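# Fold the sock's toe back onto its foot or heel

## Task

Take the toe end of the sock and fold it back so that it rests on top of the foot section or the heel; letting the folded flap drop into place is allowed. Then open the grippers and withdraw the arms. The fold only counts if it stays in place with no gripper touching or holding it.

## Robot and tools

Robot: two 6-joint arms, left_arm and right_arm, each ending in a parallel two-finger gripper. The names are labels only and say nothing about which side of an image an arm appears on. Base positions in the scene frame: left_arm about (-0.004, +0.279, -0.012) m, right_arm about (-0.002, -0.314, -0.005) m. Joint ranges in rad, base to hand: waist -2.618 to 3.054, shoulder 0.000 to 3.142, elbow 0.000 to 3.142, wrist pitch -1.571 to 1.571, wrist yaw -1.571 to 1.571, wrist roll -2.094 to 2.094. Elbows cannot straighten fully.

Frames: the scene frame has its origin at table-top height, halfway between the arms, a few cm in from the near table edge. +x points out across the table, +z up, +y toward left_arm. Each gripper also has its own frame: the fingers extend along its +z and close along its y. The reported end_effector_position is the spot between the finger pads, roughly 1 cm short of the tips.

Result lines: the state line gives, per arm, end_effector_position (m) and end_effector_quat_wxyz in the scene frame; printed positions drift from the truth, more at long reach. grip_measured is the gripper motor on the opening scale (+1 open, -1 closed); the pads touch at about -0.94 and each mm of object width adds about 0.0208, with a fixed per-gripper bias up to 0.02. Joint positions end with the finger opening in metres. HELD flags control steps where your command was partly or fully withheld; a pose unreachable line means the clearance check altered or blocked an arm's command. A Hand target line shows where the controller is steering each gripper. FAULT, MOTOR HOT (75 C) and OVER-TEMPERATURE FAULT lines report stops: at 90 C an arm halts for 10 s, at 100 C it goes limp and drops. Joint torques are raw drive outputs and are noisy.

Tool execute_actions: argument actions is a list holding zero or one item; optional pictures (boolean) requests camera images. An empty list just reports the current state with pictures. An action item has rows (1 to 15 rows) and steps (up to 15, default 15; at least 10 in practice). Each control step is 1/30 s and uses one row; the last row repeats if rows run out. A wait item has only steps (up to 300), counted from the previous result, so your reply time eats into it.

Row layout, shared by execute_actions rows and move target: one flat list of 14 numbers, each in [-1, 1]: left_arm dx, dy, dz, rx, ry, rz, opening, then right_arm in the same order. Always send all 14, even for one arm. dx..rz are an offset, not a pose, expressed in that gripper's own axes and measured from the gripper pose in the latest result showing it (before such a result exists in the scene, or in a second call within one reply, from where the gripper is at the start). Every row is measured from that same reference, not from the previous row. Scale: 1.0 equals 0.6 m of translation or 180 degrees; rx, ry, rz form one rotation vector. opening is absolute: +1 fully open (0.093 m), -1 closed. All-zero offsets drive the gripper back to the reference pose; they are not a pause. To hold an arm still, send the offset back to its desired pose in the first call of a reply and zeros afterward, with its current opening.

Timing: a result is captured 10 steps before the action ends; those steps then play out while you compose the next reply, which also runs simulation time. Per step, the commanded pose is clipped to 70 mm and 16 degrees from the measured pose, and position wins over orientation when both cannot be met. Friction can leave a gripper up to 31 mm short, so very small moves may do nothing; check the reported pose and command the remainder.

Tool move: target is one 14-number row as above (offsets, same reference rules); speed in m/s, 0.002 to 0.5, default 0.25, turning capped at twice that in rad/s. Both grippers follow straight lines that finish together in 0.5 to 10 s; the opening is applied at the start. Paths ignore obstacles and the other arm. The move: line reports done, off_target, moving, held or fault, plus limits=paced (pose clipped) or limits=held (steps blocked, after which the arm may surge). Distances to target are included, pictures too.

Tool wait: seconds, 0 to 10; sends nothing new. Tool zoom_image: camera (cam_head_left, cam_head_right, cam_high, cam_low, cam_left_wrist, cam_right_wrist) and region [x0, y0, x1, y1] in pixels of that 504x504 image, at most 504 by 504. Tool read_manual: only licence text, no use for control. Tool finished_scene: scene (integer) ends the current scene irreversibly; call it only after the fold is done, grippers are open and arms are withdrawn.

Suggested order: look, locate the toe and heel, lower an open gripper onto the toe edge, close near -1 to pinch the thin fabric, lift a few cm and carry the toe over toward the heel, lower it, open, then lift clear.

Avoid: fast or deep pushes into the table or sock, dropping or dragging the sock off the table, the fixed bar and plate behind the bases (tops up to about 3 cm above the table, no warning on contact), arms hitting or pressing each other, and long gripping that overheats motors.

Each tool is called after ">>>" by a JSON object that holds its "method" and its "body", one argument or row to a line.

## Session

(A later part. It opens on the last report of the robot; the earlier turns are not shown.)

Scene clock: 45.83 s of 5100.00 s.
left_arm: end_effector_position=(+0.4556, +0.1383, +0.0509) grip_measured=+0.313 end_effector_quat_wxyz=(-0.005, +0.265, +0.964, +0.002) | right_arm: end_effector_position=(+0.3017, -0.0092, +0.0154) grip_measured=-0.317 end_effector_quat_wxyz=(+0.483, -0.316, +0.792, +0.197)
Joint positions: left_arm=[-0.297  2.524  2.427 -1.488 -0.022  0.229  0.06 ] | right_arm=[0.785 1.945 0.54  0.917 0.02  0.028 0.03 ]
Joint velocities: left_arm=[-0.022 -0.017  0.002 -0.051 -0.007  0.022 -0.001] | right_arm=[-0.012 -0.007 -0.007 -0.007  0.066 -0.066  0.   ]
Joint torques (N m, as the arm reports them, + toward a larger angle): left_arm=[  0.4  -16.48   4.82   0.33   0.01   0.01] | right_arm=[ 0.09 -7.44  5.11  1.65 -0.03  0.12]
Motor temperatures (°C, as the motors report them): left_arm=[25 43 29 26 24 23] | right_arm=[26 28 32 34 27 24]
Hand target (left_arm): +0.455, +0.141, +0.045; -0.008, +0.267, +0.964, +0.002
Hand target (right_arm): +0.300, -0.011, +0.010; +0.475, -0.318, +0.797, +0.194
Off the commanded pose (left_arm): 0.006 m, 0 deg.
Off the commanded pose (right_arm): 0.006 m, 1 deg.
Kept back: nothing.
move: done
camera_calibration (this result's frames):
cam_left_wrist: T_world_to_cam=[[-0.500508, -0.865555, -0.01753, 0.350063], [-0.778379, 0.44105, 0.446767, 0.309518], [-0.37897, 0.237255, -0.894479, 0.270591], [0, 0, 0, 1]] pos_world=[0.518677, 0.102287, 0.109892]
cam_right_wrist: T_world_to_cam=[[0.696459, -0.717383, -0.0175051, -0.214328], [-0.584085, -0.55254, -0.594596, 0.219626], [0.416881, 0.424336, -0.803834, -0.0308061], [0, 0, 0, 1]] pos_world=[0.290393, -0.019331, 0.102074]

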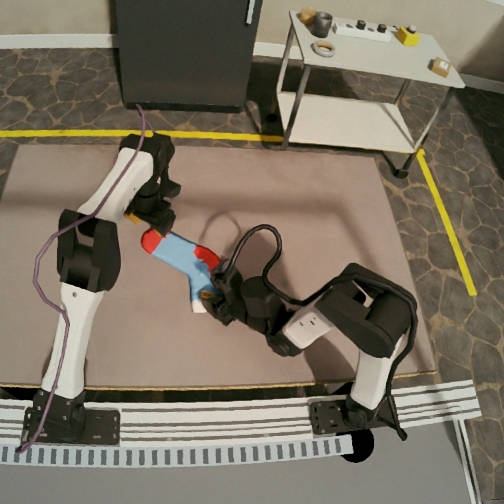

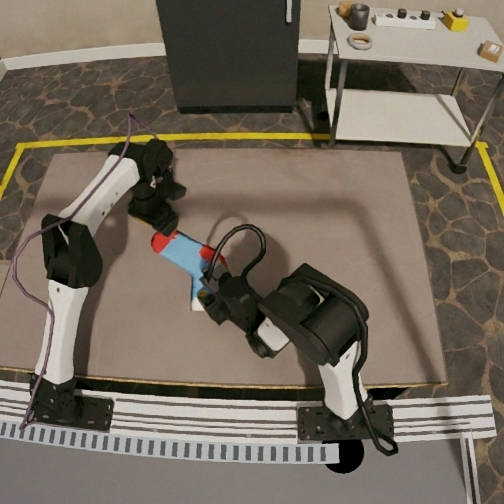

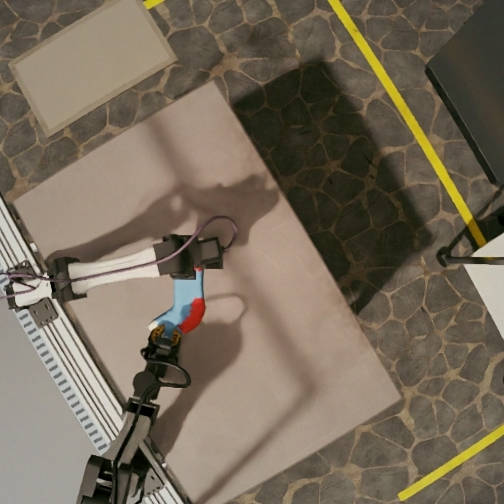

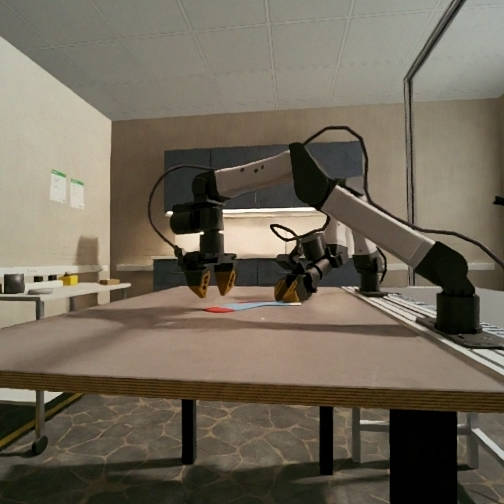

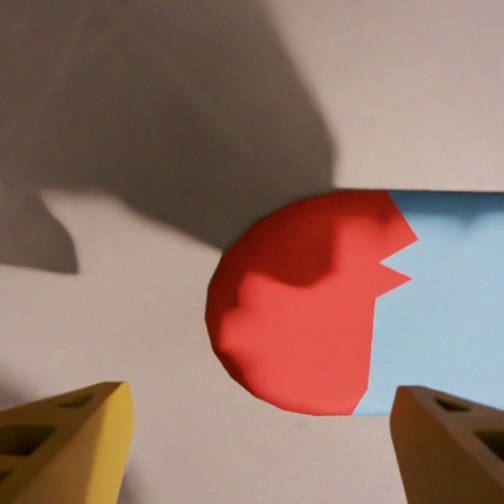

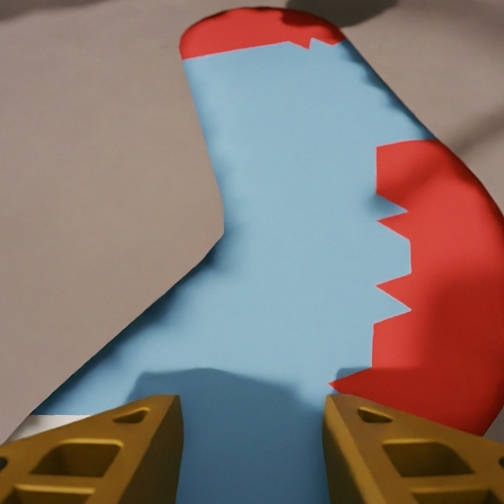

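>>> {"method": "move", "body": {
  "target": [0, 0, 0.072, 0.022, 0, 0, 0.31, 0.012, 0, 0, 0, 0.006, 0, -0.32],
  "speed": 0.05
}}

Scene clock: 47.60 s of 5100.00 s.
left_arm: end_effector_position=(+0.4562, +0.1375, +0.0196) grip_measured=+0.312 end_effector_quat_wxyz=(-0.009, +0.264, +0.964, -0.026) | right_arm: end_effector_position=(+0.3017, -0.0092, +0.0154) grip_measured=-0.317 end_effector_quat_wxyz=(+0.483, -0.316, +0.792, +0.197)
Joint positions: left_arm=[-0.278  2.524  2.302 -1.372  0.033  0.247  0.06 ] | right_arm=[0.785 1.945 0.54  0.917 0.02  0.028 0.03 ]
Joint velocities: left_arm=[-0.007 -0.012  0.007  0.022 -0.007  0.022  0.001] | right_arm=[ 0.012  0.002 -0.012 -0.095  0.081 -0.007 -0.001]
Joint torques (N m, as the arm reports them, + toward a larger angle): left_arm=[  0.49 -15.69   4.43   0.45   0.13   0.04] | right_arm=[ 0.28 -7.05  4.78  1.74 -0.02  0.11]
Motor temperatures (°C, as the motors report them): left_arm=[25 44 29 26 24 23] | right_arm=[26 28 32 34 27 24]
Hand target (left_arm): +0.455, +0.138, +0.008; -0.015, +0.265, +0.964, -0.032
Hand target (right_arm): +0.299, -0.011, +0.009; +0.476, -0.318, +0.797, +0.194
Off the commanded pose (left_arm): 0.012 m, 1 deg.
Off the commanded pose (right_arm): 0.007 m, 1 deg.
Kept back: nothing.
move: off_target (left_arm)
camera_calibration (this result's frames):
cam_left_wrist: T_world_to_cam=[[-0.498783, -0.865906, 0.0377209, 0.347282], [-0.768612, 0.462015, 0.442467, 0.317018], [-0.400562, 0.191702, -0.895991, 0.259185], [0, 0, 0, 1]] pos_world=[0.520702, 0.10456, 0.0788576]
cam_right_wrist: T_world_to_cam=[[0.696459, -0.717383, -0.0175051, -0.214328], [-0.584085, -0.55254, -0.594596, 0.219626], [0.416881, 0.424336, -0.803834, -0.0308061], [0, 0, 0, 1]] pos_world=[0.290393, -0.019331, 0.102074]

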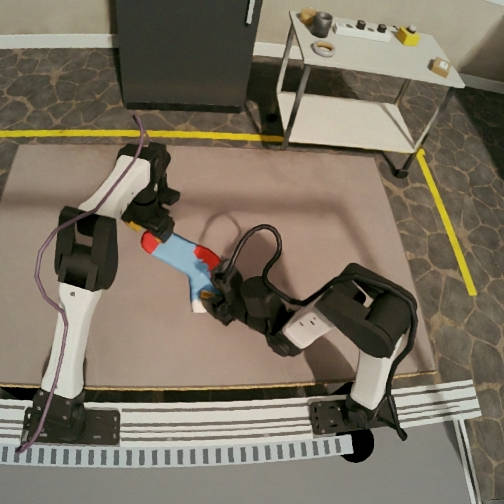

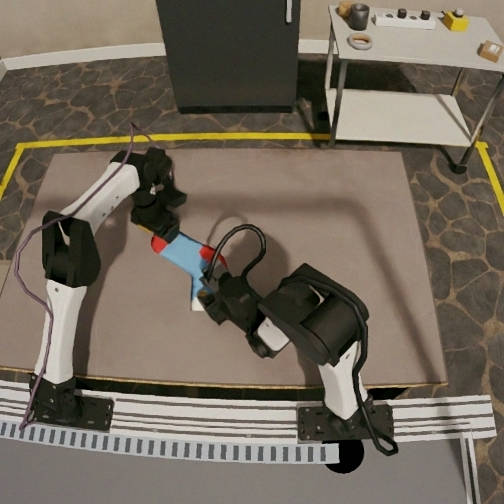

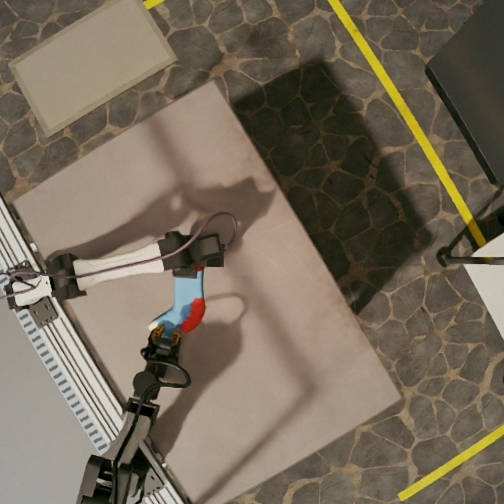

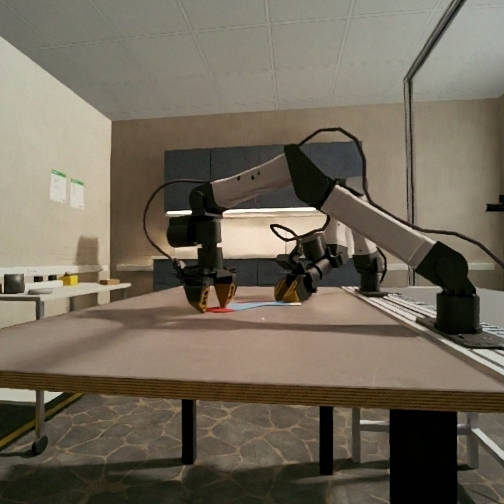

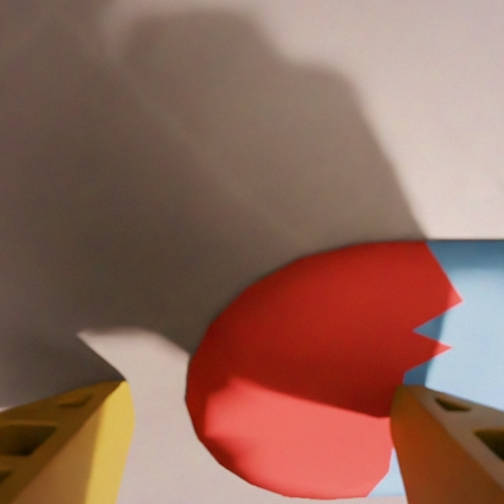

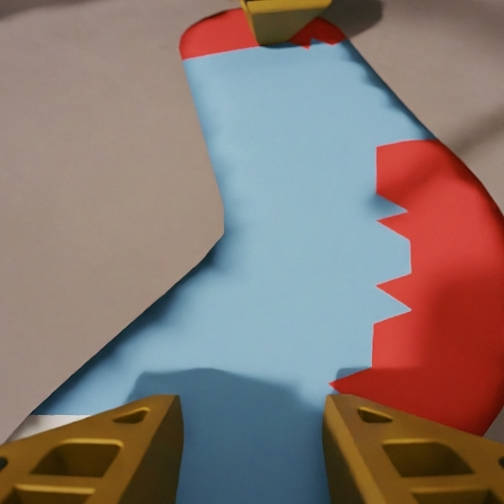

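>>> {"method": "execute_actions", "body": {
  "actions": [
    {"rows": [[0,-0.004,0.015,0,0,0,0.27,0.012,0,0,0,0.006,0,-0.32],[0,-0.007,0.015,0,0,0,0.22,0.012,0,0,0,0.006,0,-0.32],[0,-0.010,0.015,0,0,0,0.17,0.012,0,0,0,0.006,0,-0.32],[0,-0.012,0.015,0,0,0,0.12,0.012,0,0,0,0.006,0,-0.32],[0,-0.014,0.015,0,0,0,0.07,0.012,0,0,0,0.006,0,-0.32],[0,-0.016,0.015,0,0,0,0.02,0.012,0,0,0,0.006,0,-0.32],[0,-0.018,0.015,0,0,0,-0.03,0.012,0,0,0,0.006,0,-0.32],[0,-0.020,0.015,0,0,0,-0.08,0.012,0,0,0,0.006,0,-0.32],[0,-0.022,0.015,0,0,0,-0.13,0.012,0,0,0,0.006,0,-0.32],[0,-0.024,0.015,0,0,0,-0.18,0.012,0,0,0,0.006,0,-0.32],[0,-0.026,0.015,0,0,0,-0.23,0.012,0,0,0,0.006,0,-0.32],[0,-0.028,0.015,0,0,0,-0.28,0.012,0,0,0,0.006,0,-0.32],[0,-0.030,0.015,0,0,0,-0.33,0.012,0,0,0,0.006,0,-0.32],[0,-0.032,0.015,0,0,0,-0.38,0.012,0,0,0,0.006,0,-0.32],[0,-0.034,0.015,0,0,0,-0.43,0.012,0,0,0,0.006,0,-0.32]], "steps": 15}
  ]
}}

>>> {"method": "wait", "body": {
  "seconds": 0.4
}}

Scene clock: 48.50 s of 5100.00 s.
left_arm: end_effector_position=(+0.4570, +0.1381, +0.0188) grip_measured=+0.095 end_effector_quat_wxyz=(-0.007, +0.262, +0.965, -0.022) | right_arm: end_effector_position=(+0.3017, -0.0092, +0.0154) grip_measured=-0.317 end_effector_quat_wxyz=(+0.483, -0.316, +0.792, +0.197)
Joint positions: left_arm=[-0.279  2.519  2.29  -1.359  0.025  0.242  0.05 ] | right_arm=[0.785 1.945 0.54  0.917 0.02  0.028 0.03 ]
Joint velocities: left_arm=[-0.037 -0.056 -0.095  0.051  0.11  -0.037 -0.047] | right_arm=[-0.012  0.007 -0.002  0.022  0.022  0.022 -0.001]
Joint torques (N m, as the arm reports them, + toward a larger angle): left_arm=[ -1.23 -16.48   3.93   0.35   0.04  -0.08] | right_arm=[ 0.17 -6.92  4.81  1.76 -0.05  0.1 ]
Motor temperatures (°C, as the motors report them): left_arm=[25 44 29 26 24 23] | right_arm=[26 28 32 34 27 24]
Steps of this call (steps 1 to 22: nothing new was sent; steps 23 to 27: the first 5 steps of this action). Readings (end_effector_position):
23: left_arm (+0.4565, +0.1376, +0.0196) | right_arm (+0.3017, -0.0092, +0.0154)
24: left_arm (+0.4567, +0.1382, +0.0188) | right_arm (+0.3017, -0.0092, +0.0154)
26: left_arm (+0.4572, +0.1387, +0.0187) | right_arm (+0.3017, -0.0092, +0.0154)
27: the state above

Scene clock: 49.23 s of 5100.00 s.
left_arm: end_effector_position=(+0.4503, +0.1253, +0.0191) grip_measured=-0.427 end_effector_quat_wxyz=(-0.006, +0.262, +0.965, -0.026) | right_arm: end_effector_position=(+0.3017, -0.0092, +0.0154) grip_measured=-0.317 end_effector_quat_wxyz=(+0.483, -0.316, +0.792, +0.197)
Joint positions: left_arm=[-0.306  2.5    2.256 -1.341  0.033  0.213  0.025] | right_arm=[0.785 1.945 0.54  0.917 0.02  0.028 0.03 ]
Joint velocities: left_arm=[-0.007  0.007 -0.032  0.007  0.007  0.051 -0.   ] | right_arm=[ 0.002  0.007 -0.002  0.066 -0.022 -0.022 -0.   ]
Joint torques (N m, as the arm reports them, + toward a larger angle): left_arm=[ -1.26 -16.7    3.89   0.42   0.06  -0.15] | right_arm=[ 0.21 -6.99  4.84  1.75 -0.01  0.09]
Motor temperatures (°C, as the motors report them): left_arm=[25 44 29 26 24 23] | right_arm=[26 28 32 34 27 24]
Hand target (left_arm): +0.446, +0.120, +0.012; -0.010, +0.264, +0.964, -0.026
Hand target (right_arm): +0.299, -0.011, +0.009; +0.476, -0.318, +0.797, +0.194
Off the commanded pose (left_arm): 0.010 m, 0 deg.
Off the commanded pose (right_arm): 0.007 m, 1 deg.
Kept back: nothing.
Steps of this call (steps 1 to 10: the last 10 steps of your previous action; steps 11 to 22: nothing new was sent). Readings (end_effector_position):
1: left_arm (+0.4565, +0.1374, +0.0188) | right_arm (+0.3017, -0.0092, +0.0154)
2: left_arm (+0.4561, +0.1364, +0.0188) | right_arm (+0.3017, -0.0092, +0.0154)
4: left_arm (+0.4547, +0.1342, +0.0188) | right_arm (+0.3017, -0.0092, +0.0154)
8: left_arm (+0.4524, +0.1297, +0.0190) | right_arm (+0.3017, -0.0092, +0.0154)
22: the state above
camera_calibration (this result's frames):
cam_left_wrist: T_world_to_cam=[[-0.493955, -0.868749, 0.0358406, 0.332], [-0.773905, 0.45807, 0.437313, 0.3213], [-0.396332, 0.188275, -0.898595, 0.257267], [0, 0, 0, 1]] pos_world=[0.514612, 0.0928099, 0.0787711]
cam_right_wrist: T_world_to_cam=[[0.696459, -0.717383, -0.0175051, -0.214328], [-0.584085, -0.55254, -0.594596, 0.219626], [0.416881, 0.424336, -0.803834, -0.0308061], [0, 0, 0, 1]] pos_world=[0.290393, -0.019331, 0.102074]

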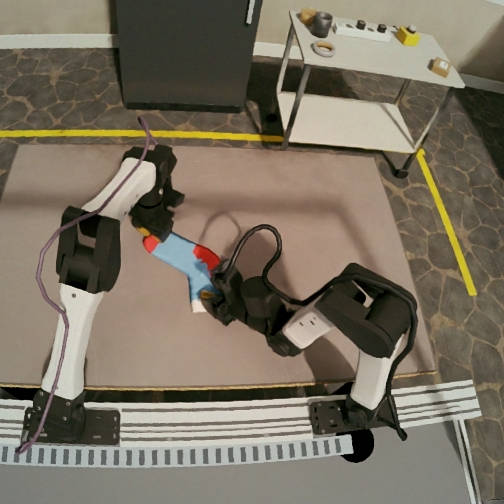

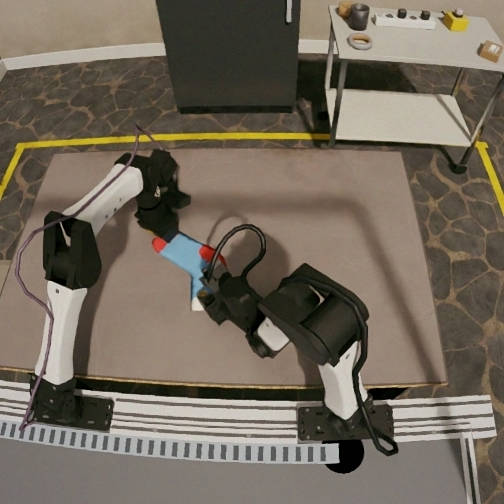

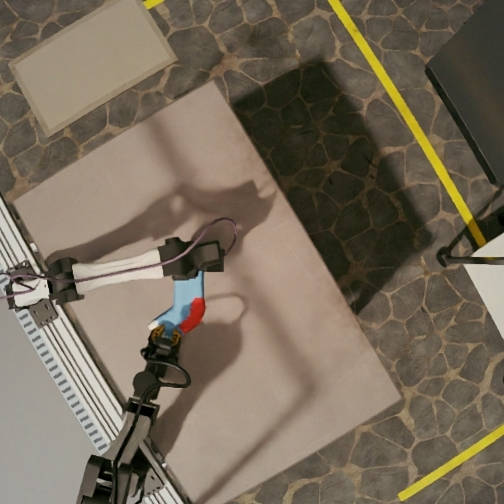

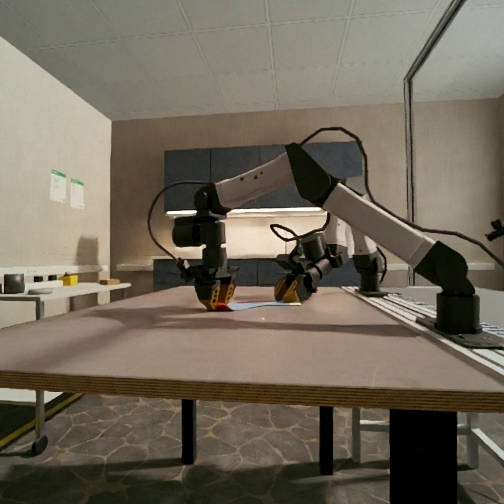

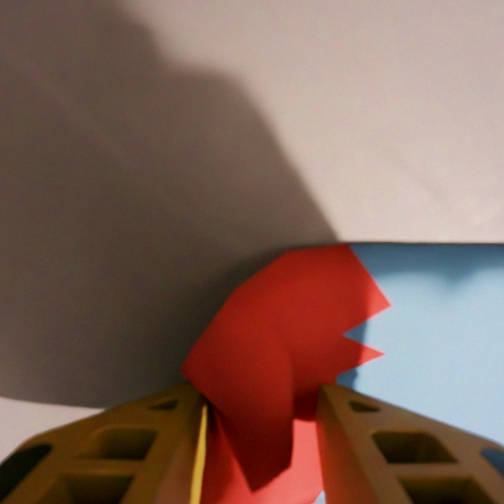

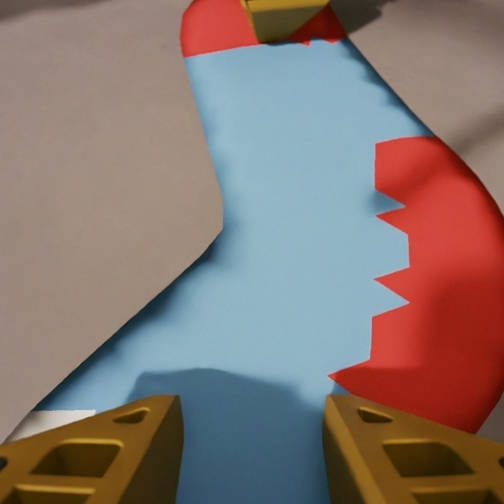

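>>> {"method": "execute_actions", "body": {
  "actions": [
    {"rows": [[0,-0.010,0.012,0,0,0,-0.48,0.012,0,0,0,0.006,0,-0.32],[0,-0.012,0.012,0,0,0,-0.53,0.012,0,0,0,0.006,0,-0.32],[0,-0.014,0.012,0,0,0,-0.58,0.012,0,0,0,0.006,0,-0.32],[0,-0.016,0.012,0,0,0,-0.63,0.012,0,0,0,0.006,0,-0.32],[0,-0.018,0.012,0,0,0,-0.68,0.012,0,0,0,0.006,0,-0.32],[0,-0.020,0.012,0,0,0,-0.73,0.012,0,0,0,0.006,0,-0.32],[0,-0.022,0.012,0,0,0,-0.78,0.012,0,0,0,0.006,0,-0.32],[0,-0.024,0.012,0,0,0,-0.83,0.012,0,0,0,0.006,0,-0.32],[0,-0.026,0.012,0,0,0,-0.88,0.012,0,0,0,0.006,0,-0.32],[0,-0.026,0.012,0,0,0,-0.94,0.012,0,0,0,0.006,0,-0.32],[0,-0.026,0.012,0,0,0,-1,0.012,0,0,0,0.006,0,-0.32]], "steps": 15}
  ]
}}

>>> {"method": "move", "body": {
  "target": [0, -0.03, -0.08, -0.018, 0, 0, -1, 0.012, 0, 0, 0, 0.006, 0, -0.32],
  "speed": 0.08
}}

Scene clock: 50.07 s of 5100.00 s.
left_arm: end_effector_position=(+0.4489, +0.1213, +0.0192) grip_measured=-0.655 end_effector_quat_wxyz=(-0.007, +0.261, +0.965, -0.029) | right_arm: end_effector_position=(+0.3017, -0.0092, +0.0154) grip_measured=-0.317 end_effector_quat_wxyz=(+0.483, -0.316, +0.792, +0.197)
Joint positions: left_arm=[-0.312  2.5    2.256 -1.341  0.039  0.206  0.014] | right_arm=[0.785 1.945 0.54  0.917 0.02  0.028 0.03 ]
Joint velocities: left_arm=[-0.081 -0.022 -0.007  0.007 -0.007 -0.081 -0.047] | right_arm=[-0.007 -0.022 -0.017 -0.007 -0.051 -0.095 -0.   ]
Joint torques (N m, as the arm reports them, + toward a larger angle): left_arm=[ -1.1  -17.32   3.06   0.48  -0.04  -0.12] | right_arm=[ 0.24 -6.95  4.83  1.71 -0.01  0.1 ]
Motor temperatures (°C, as the motors report them): left_arm=[25 44 29 26 24 23] | right_arm=[26 28 32 34 27 24]
Steps of this call (steps 1 to 20: nothing new was sent; steps 21 to 25: the first 5 steps of this action). Readings (end_effector_position):
21: left_arm (+0.4502, +0.1251, +0.0191) | right_arm (+0.3017, -0.0092, +0.0154)
22: left_arm (+0.4500, +0.1244, +0.0191) | right_arm (+0.3017, -0.0092, +0.0154)
24: left_arm (+0.4493, +0.1224, +0.0192) | right_arm (+0.3017, -0.0092, +0.0154)
25: the state above

Scene clock: 51.73 s of 5100.00 s.
left_arm: end_effector_position=(+0.4362, +0.1080, +0.0544) grip_measured=-1.000 end_effector_quat_wxyz=(-0.011, +0.258, +0.966, -0.000) | right_arm: end_effector_position=(+0.3017, -0.0092, +0.0154) grip_measured=-0.317 end_effector_quat_wxyz=(+0.483, -0.316, +0.792, +0.197)
Joint positions: left_arm=[-0.368  2.488  2.371 -1.483 -0.016  0.142  0.   ] | right_arm=[0.785 1.945 0.54  0.917 0.02  0.028 0.03 ]
Joint velocities: left_arm=[ 0.002 -0.012 -0.017 -0.037  0.007  0.022  0.   ] | right_arm=[-0.002  0.002 -0.012 -0.022  0.022  0.037  0.   ]
Joint torques (N m, as the arm reports them, + toward a larger angle): left_arm=[ -0.95 -17.45   9.06   0.08  -0.05  -0.12] | right_arm=[ 0.16 -7.1   4.94  1.75 -0.01  0.12]
Motor temperatures (°C, as the motors report them): left_arm=[25 45 29 26 24 23] | right_arm=[26 29 32 34 27 24]
Hand target (left_arm): +0.438, +0.104, +0.068; +0.004, +0.259, +0.966, +0.001
Hand target (right_arm): +0.299, -0.011, +0.009; +0.476, -0.318, +0.797, +0.194
Off your previous action's commanded pose (left_arm): 0.010 m, 0 deg at its last step (step 10 of this call).
Off your previous action's commanded pose (right_arm): 0.007 m, 1 deg at its last step (step 10 of this call).
Off the commanded pose (left_arm): 0.015 m, 2 deg.
Off the commanded pose (right_arm): 0.007 m, 1 deg.
Kept back: nothing.
move: off_target (left_arm)
camera_calibration (this result's frames):
cam_left_wrist: T_world_to_cam=[[-0.487233, -0.873206, -0.0107157, 0.308833], [-0.779124, 0.42913, 0.45696, 0.307219], [-0.394422, 0.230995, -0.889422, 0.280679], [0, 0, 0, 1]] pos_world=[0.500541, 0.0730032, 0.112564]
cam_right_wrist: T_world_to_cam=[[0.696459, -0.717383, -0.0175051, -0.214328], [-0.584085, -0.55254, -0.594596, 0.219626], [0.416881, 0.424336, -0.803834, -0.0308061], [0, 0, 0, 1]] pos_world=[0.290393, -0.019331, 0.102074]

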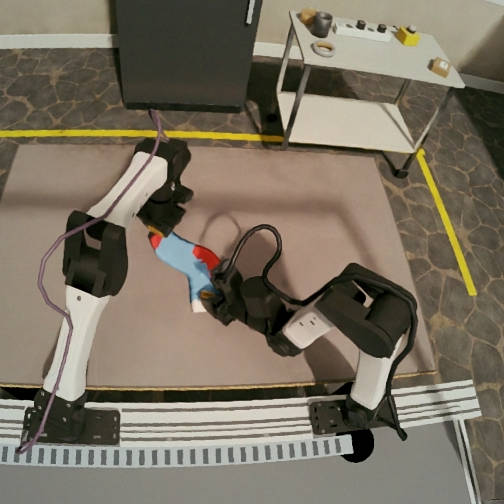

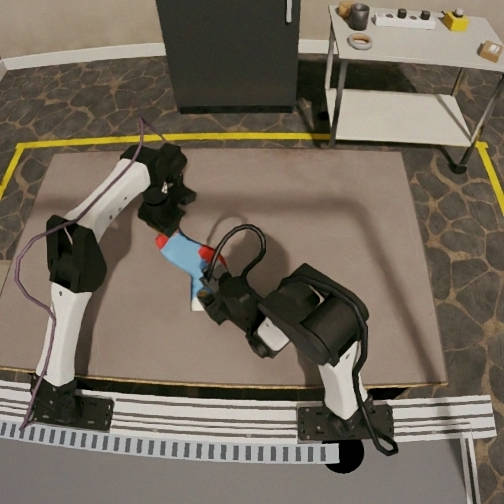

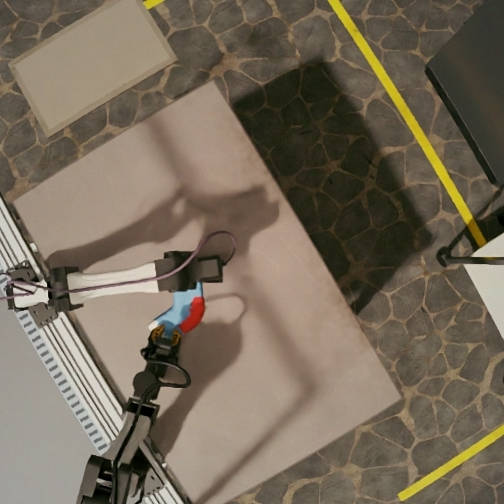

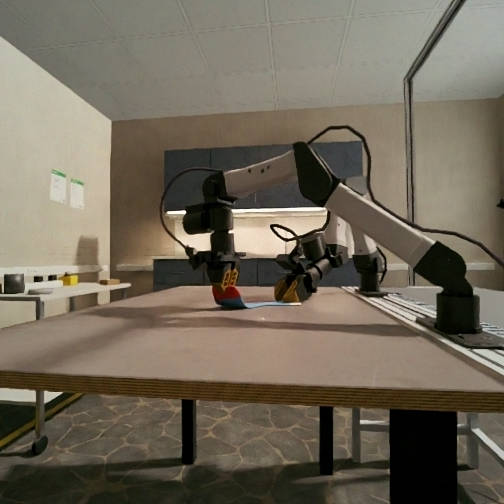

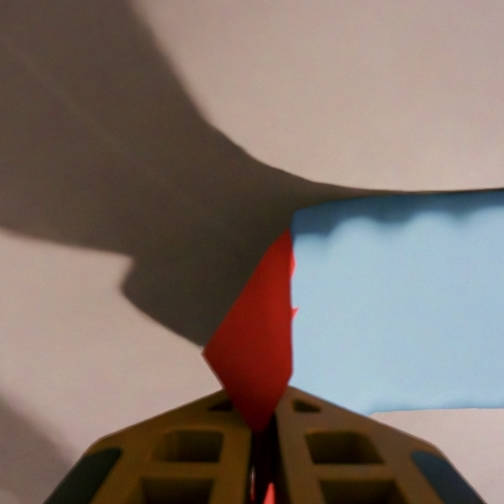

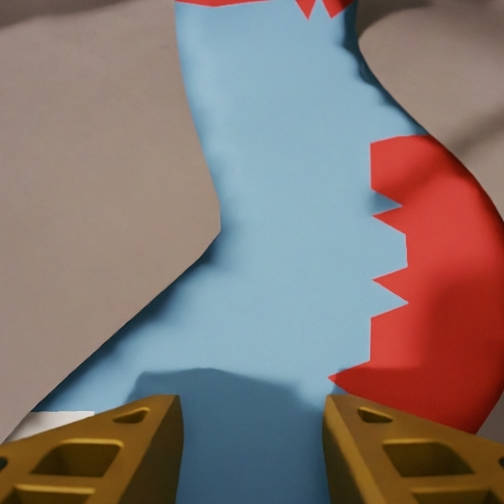

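>>> {"method": "move", "body": {
  "target": [0, -0.07, -0.03, 0, 0, 0, -1, 0.012, 0, 0, 0, 0.006, 0, -0.32],
  "speed": 0.08
}}

Scene clock: 53.67 s of 5100.00 s.
left_arm: end_effector_position=(+0.4142, +0.0758, +0.0599) grip_measured=-1.000 end_effector_quat_wxyz=(-0.023, +0.258, +0.966, +0.004) | right_arm: end_effector_position=(+0.3017, -0.0092, +0.0154) grip_measured=-0.317 end_effector_quat_wxyz=(+0.483, -0.316, +0.792, +0.197)
Joint positions: left_arm=[-0.45   2.488  2.39  -1.528 -0.016  0.061  0.   ] | right_arm=[0.785 1.945 0.54  0.917 0.02  0.028 0.03 ]
Joint velocities: left_arm=[ 0.007  0.007 -0.002 -0.037  0.095 -0.007  0.   ] | right_arm=[ 0.007 -0.012 -0.007  0.007 -0.022 -0.007 -0.   ]
Joint torques (N m, as the arm reports them, + toward a larger angle): left_arm=[ -0.64 -17.15   8.95  -0.02   0.03  -0.11] | right_arm=[ 0.15 -6.95  4.92  1.72 -0.01  0.13]
Motor temperatures (°C, as the motors report them): left_arm=[25 45 29 26 24 23] | right_arm=[26 29 32 34 27 24]
Hand target (left_arm): +0.415, +0.072, +0.072; -0.011, +0.258, +0.966, -0.001
Hand target (right_arm): +0.299, -0.011, +0.009; +0.476, -0.318, +0.797, +0.194
Off the commanded pose (left_arm): 0.014 m, 1 deg.
Off the commanded pose (right_arm): 0.007 m, 1 deg.
Kept back: nothing.
move: off_target (left_arm)
camera_calibration (this result's frames):
cam_left_wrist: T_world_to_cam=[[-0.488623, -0.872411, -0.0121261, 0.270689], [-0.768261, 0.42362, 0.479919, 0.295903], [-0.41355, 0.243815, -0.877229, 0.290555], [0, 0, 0, 1]] pos_world=[0.479754, 0.0399597, 0.116157]
cam_right_wrist: T_world_to_cam=[[0.696459, -0.717383, -0.0175051, -0.214328], [-0.584085, -0.55254, -0.594596, 0.219626], [0.416881, 0.424336, -0.803834, -0.0308061], [0, 0, 0, 1]] pos_world=[0.290393, -0.019331, 0.102074]

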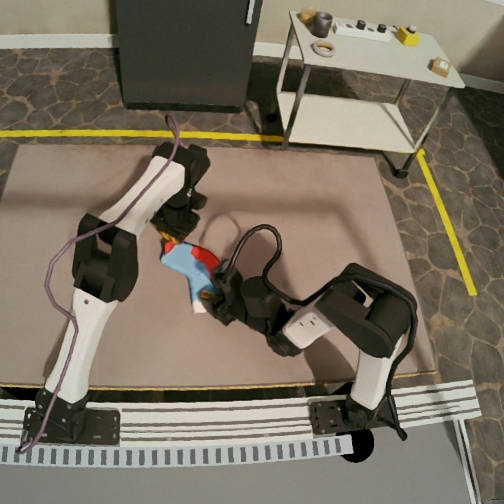

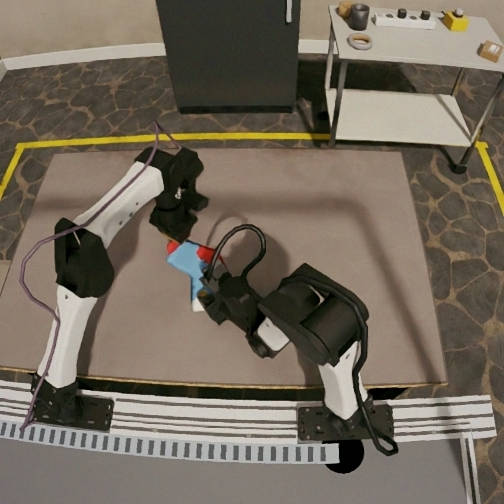

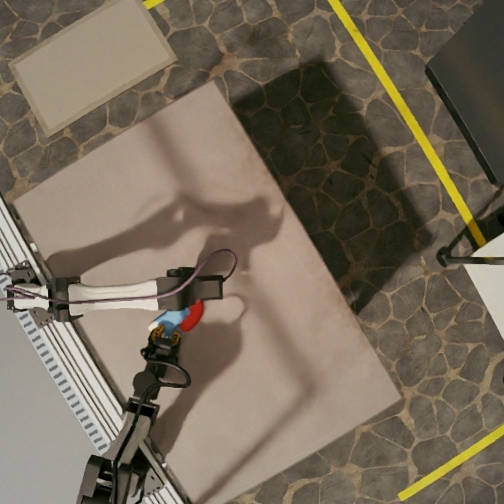

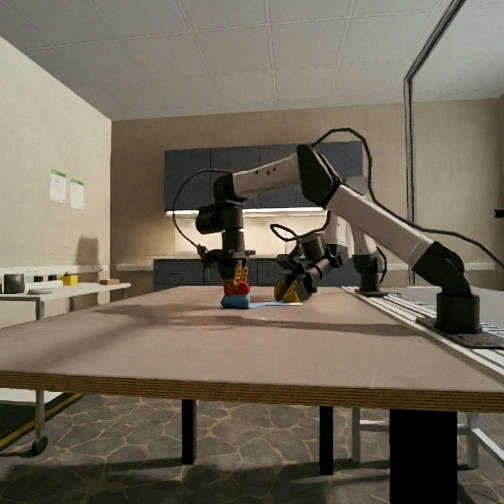

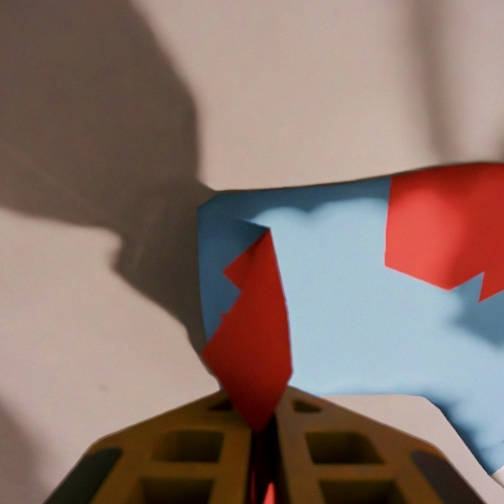

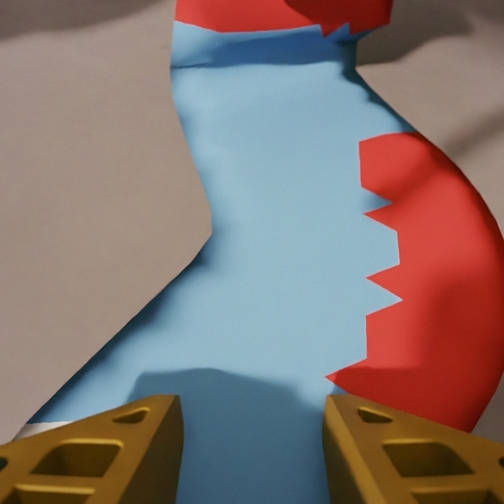

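>>> {"method": "move", "body": {
  "target": [-0.01, -0.085, 0.03, 0, 0, 0, -1, 0.012, 0, 0, 0, 0.006, 0, -0.32],
  "speed": 0.08
}}

Scene clock: 55.00 s of 5100.00 s.
left_arm: end_effector_position=(+0.3970, +0.0319, +0.0562) grip_measured=-1.000 end_effector_quat_wxyz=(-0.011, +0.259, +0.966, +0.002) | right_arm: end_effector_position=(+0.3017, -0.0092, +0.0154) grip_measured=-0.317 end_effector_quat_wxyz=(+0.483, -0.316, +0.792, +0.197)
Joint positions: left_arm=[-0.55   2.488  2.373 -1.487 -0.015 -0.036  0.   ] | right_arm=[0.785 1.945 0.54  0.917 0.02  0.028 0.03 ]
Joint velocities: left_arm=[-0.012 -0.007 -0.012  0.066 -0.11  -0.125  0.   ] | right_arm=[-0.012 -0.017 -0.017 -0.007  0.037  0.037  0.001]
Joint torques (N m, as the arm reports them, + toward a larger angle): left_arm=[ -0.83 -14.6    4.78   0.31   0.05  -0.12] | right_arm=[ 0.13 -7.01  4.68  1.72 -0.05  0.14]
Motor temperatures (°C, as the motors report them): left_arm=[25 46 29 26 24 23] | right_arm=[26 29 32 35 27 24]
Hand target (left_arm): +0.393, +0.029, +0.042; -0.024, +0.258, +0.966, +0.004
Hand target (right_arm): +0.299, -0.011, +0.009; +0.476, -0.318, +0.797, +0.194
Off the commanded pose (left_arm): 0.015 m, 1 deg.
Off the commanded pose (right_arm): 0.007 m, 1 deg.
Kept back: nothing.
move: off_target (left_arm)
camera_calibration (this result's frames):
cam_left_wrist: T_world_to_cam=[[-0.489605, -0.871805, -0.015601, 0.224514], [-0.778557, 0.429041, 0.45801, 0.308241], [-0.392602, 0.23639, -0.88881, 0.283551], [0, 0, 0, 1]] pos_world=[0.461229, -0.0035441, 0.114348]
cam_right_wrist: T_world_to_cam=[[0.696459, -0.717383, -0.0175051, -0.214328], [-0.584085, -0.55254, -0.594596, 0.219626], [0.416881, 0.424336, -0.803834, -0.0308061], [0, 0, 0, 1]] pos_world=[0.290393, -0.019331, 0.102074]

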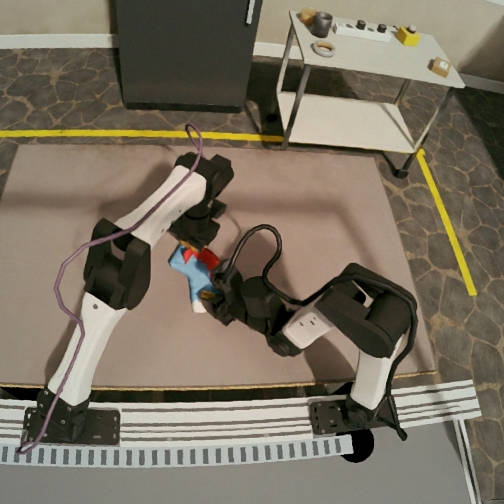

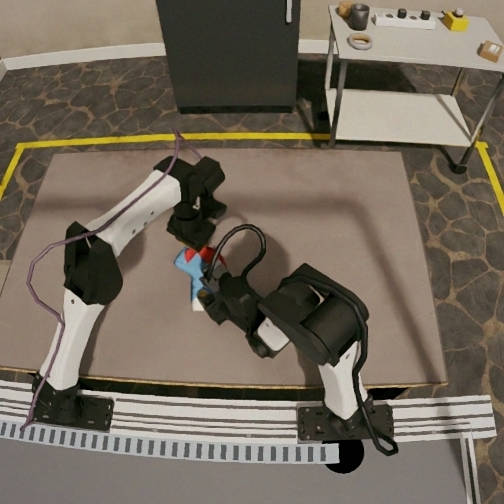

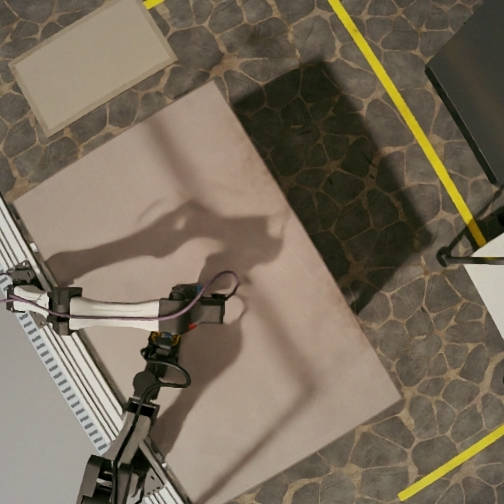

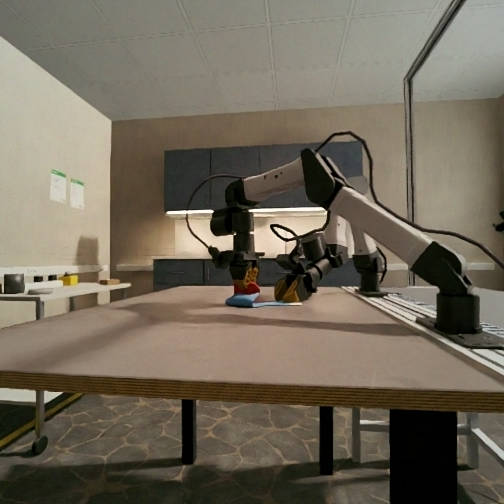

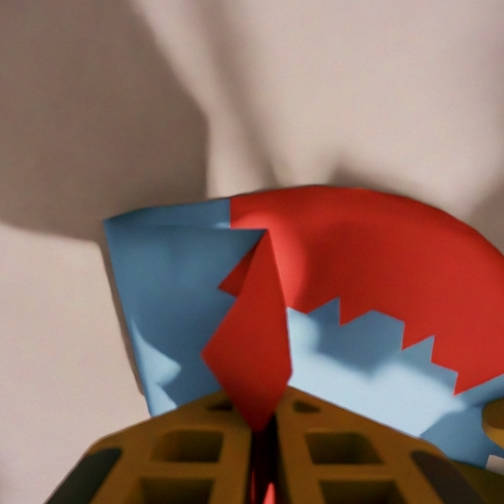

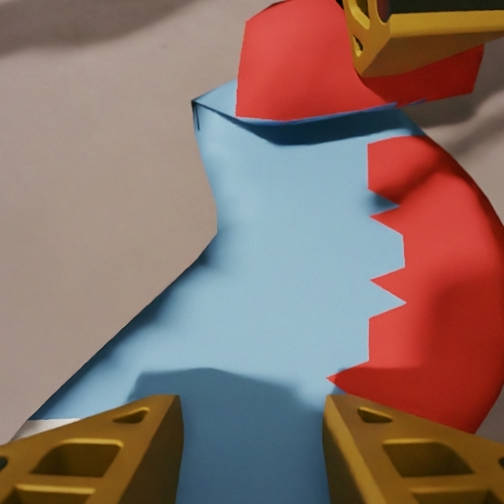

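>>> {"method": "move", "body": {
  "target": [0, -0.035, 0.045, 0, 0, 0, -1, 0.012, 0, 0, 0, 0.006, 0, -0.32],
  "speed": 0.06
}}

Scene clock: 56.57 s of 5100.00 s.
left_arm: end_effector_position=(+0.3890, +0.0175, +0.0324) grip_measured=-1.000 end_effector_quat_wxyz=(-0.012, +0.258, +0.966, +0.003) | right_arm: end_effector_position=(+0.3017, -0.0092, +0.0154) grip_measured=-0.317 end_effector_quat_wxyz=(+0.483, -0.316, +0.792, +0.197)
Joint positions: left_arm=[-0.584  2.488  2.277 -1.396 -0.015 -0.072  0.   ] | right_arm=[0.785 1.945 0.54  0.917 0.02  0.028 0.03 ]
Joint velocities: left_arm=[ 0.012 -0.007  0.002  0.037 -0.11   0.007  0.   ] | right_arm=[ 0.002 -0.007  0.002  0.037 -0.007 -0.022  0.   ]
Joint torques (N m, as the arm reports them, + toward a larger angle): left_arm=[ -0.81 -16.85   4.84   0.36   0.    -0.12] | right_arm=[ 0.21 -7.02  4.87  1.72 -0.03  0.12]
Motor temperatures (°C, as the motors report them): left_arm=[25 46 29 26 24 23] | right_arm=[26 29 31 35 27 24]
Hand target (left_arm): +0.386, +0.014, +0.029; -0.011, +0.259, +0.966, +0.002
Hand target (right_arm): +0.299, -0.011, +0.009; +0.476, -0.318, +0.797, +0.194
Off the commanded pose (left_arm): 0.006 m, 0 deg.
Off the commanded pose (right_arm): 0.007 m, 1 deg.
Kept back: nothing.
move: done
camera_calibration (this result's frames):
cam_left_wrist: T_world_to_cam=[[-0.488047, -0.872651, -0.0170304, 0.2071], [-0.778219, 0.426234, 0.461194, 0.318947], [-0.395203, 0.238338, -0.887136, 0.263559], [0, 0, 0, 1]] pos_world=[0.453444, -0.0180357, 0.0902432]
cam_right_wrist: T_world_to_cam=[[0.696459, -0.717383, -0.0175051, -0.214328], [-0.584085, -0.55254, -0.594596, 0.219626], [0.416881, 0.424336, -0.803834, -0.0308061], [0, 0, 0, 1]] pos_world=[0.290393, -0.019331, 0.102074]

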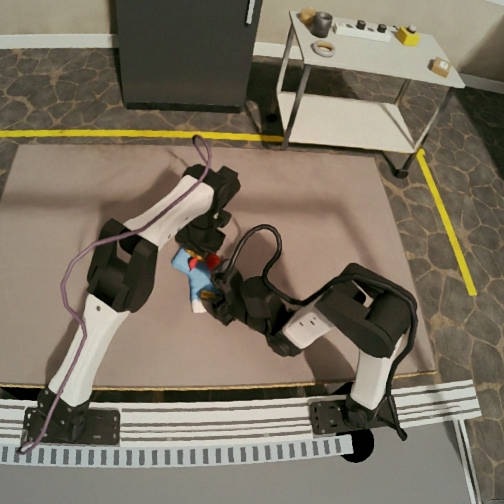

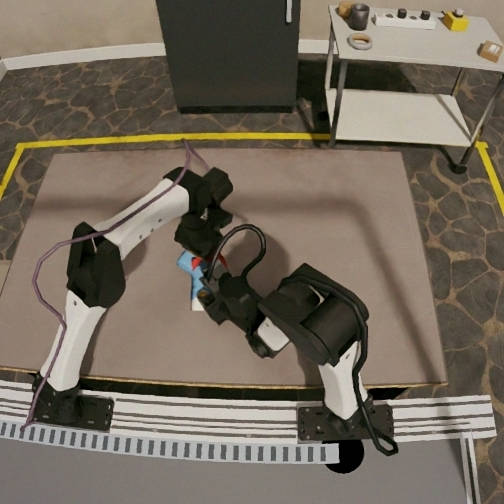

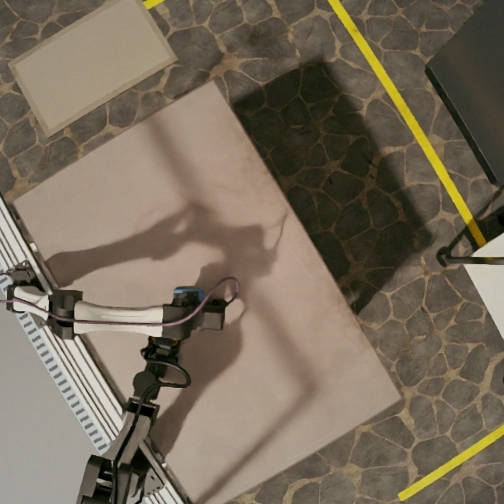

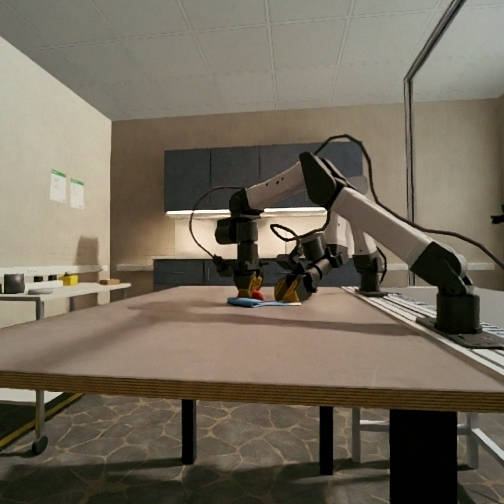

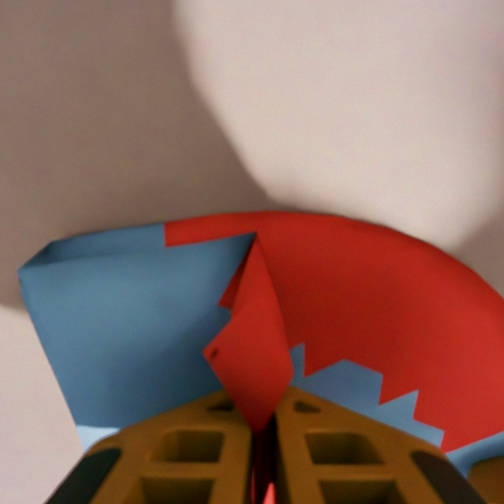

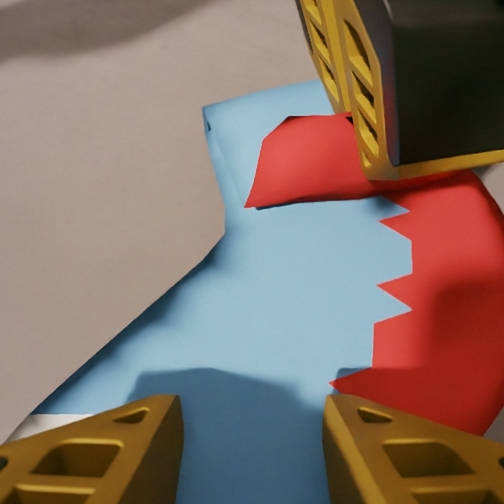

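>>> {"method": "move", "body": {
  "target": [0, 0, -0.09, 0, 0, 0, -0.3, 0.012, 0, 0, 0, 0.006, 0, -0.32],
  "speed": 0.05
}}

Scene clock: 58.13 s of 5100.00 s.
left_arm: end_effector_position=(+0.3884, +0.0188, +0.0771) grip_measured=-0.303 end_effector_quat_wxyz=(-0.006, +0.258, +0.966, +0.001) | right_arm: end_effector_position=(+0.3017, -0.0092, +0.0154) grip_measured=-0.317 end_effector_quat_wxyz=(+0.483, -0.316, +0.792, +0.197)
Joint positions: left_arm=[-0.584  2.498  2.475 -1.57  -0.015 -0.073  0.031] | right_arm=[0.785 1.945 0.54  0.917 0.02  0.028 0.03 ]
Joint velocities: left_arm=[ 0.007  0.002  0.002  0.037  0.051 -0.051  0.   ] | right_arm=[-0.002  0.007 -0.002 -0.007 -0.007 -0.037  0.001]
Joint torques (N m, as the arm reports them, + toward a larger angle): left_arm=[ -0.27 -16.67   8.74   0.08  -0.01  -0.05] | right_arm=[ 0.08 -7.14  4.79  1.72 -0.04  0.09]
Motor temperatures (°C, as the motors report them): left_arm=[25 46 29 26 24 23] | right_arm=[26 29 31 35 27 24]
Hand target (left_arm): +0.389, +0.017, +0.086; +0.002, +0.258, +0.966, -0.002
Hand target (right_arm): +0.299, -0.011, +0.009; +0.476, -0.318, +0.797, +0.194
Off the commanded pose (left_arm): 0.010 m, 1 deg.
Off the commanded pose (right_arm): 0.007 m, 1 deg.
joint sent to its limit (left arm) — the command would take joint 4 (wrist pitch) past its lower limit, so that joint was sent only as far as its limit.
Kept back: nothing.
move: done
camera_calibration (this result's frames):
cam_left_wrist: T_world_to_cam=[[-0.486989, -0.873264, -0.0158847, 0.208246], [-0.783828, 0.428946, 0.449021, 0.300297], [-0.3853, 0.231119, -0.89338, 0.299429], [0, 0, 0, 1]] pos_world=[0.452165, -0.0161617, 0.135972]
cam_right_wrist: T_world_to_cam=[[0.696459, -0.717383, -0.0175051, -0.214328], [-0.584085, -0.55254, -0.594596, 0.219626], [0.416881, 0.424336, -0.803834, -0.0308061], [0, 0, 0, 1]] pos_world=[0.290393, -0.019331, 0.102074]

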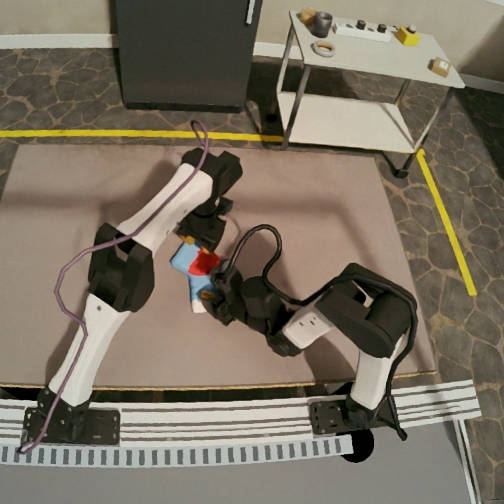

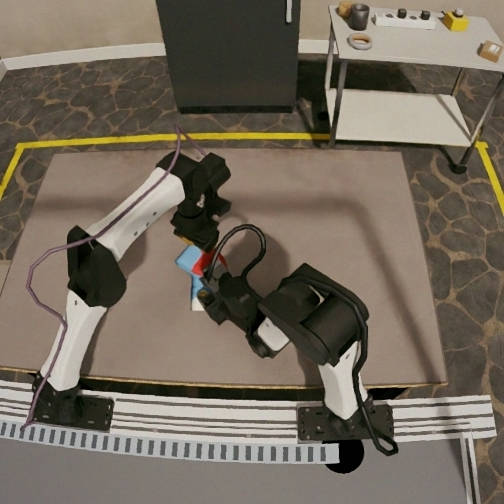

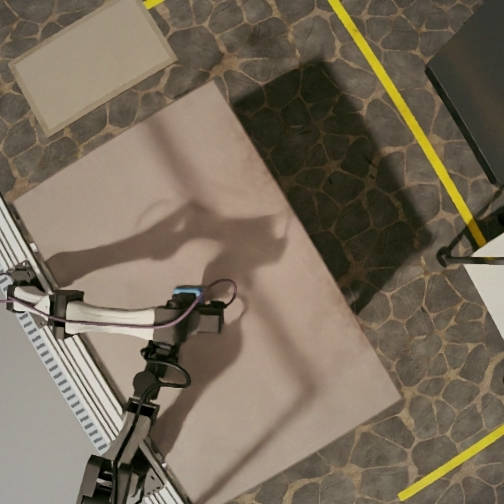

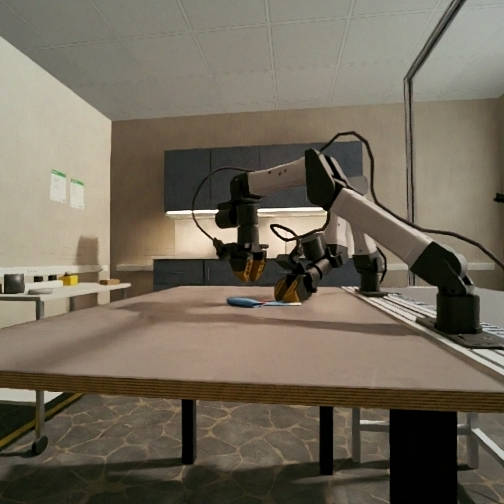

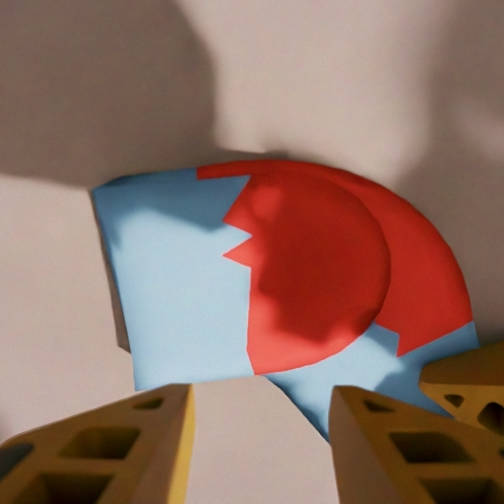

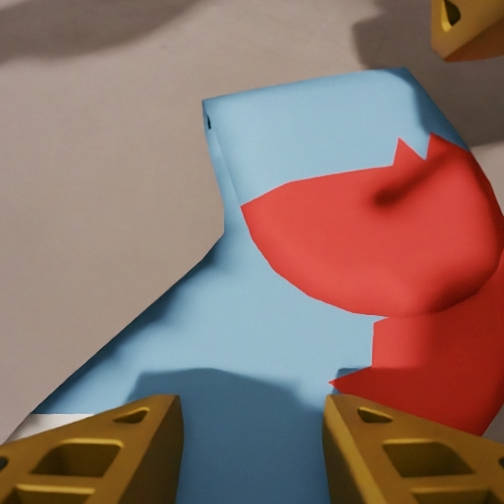

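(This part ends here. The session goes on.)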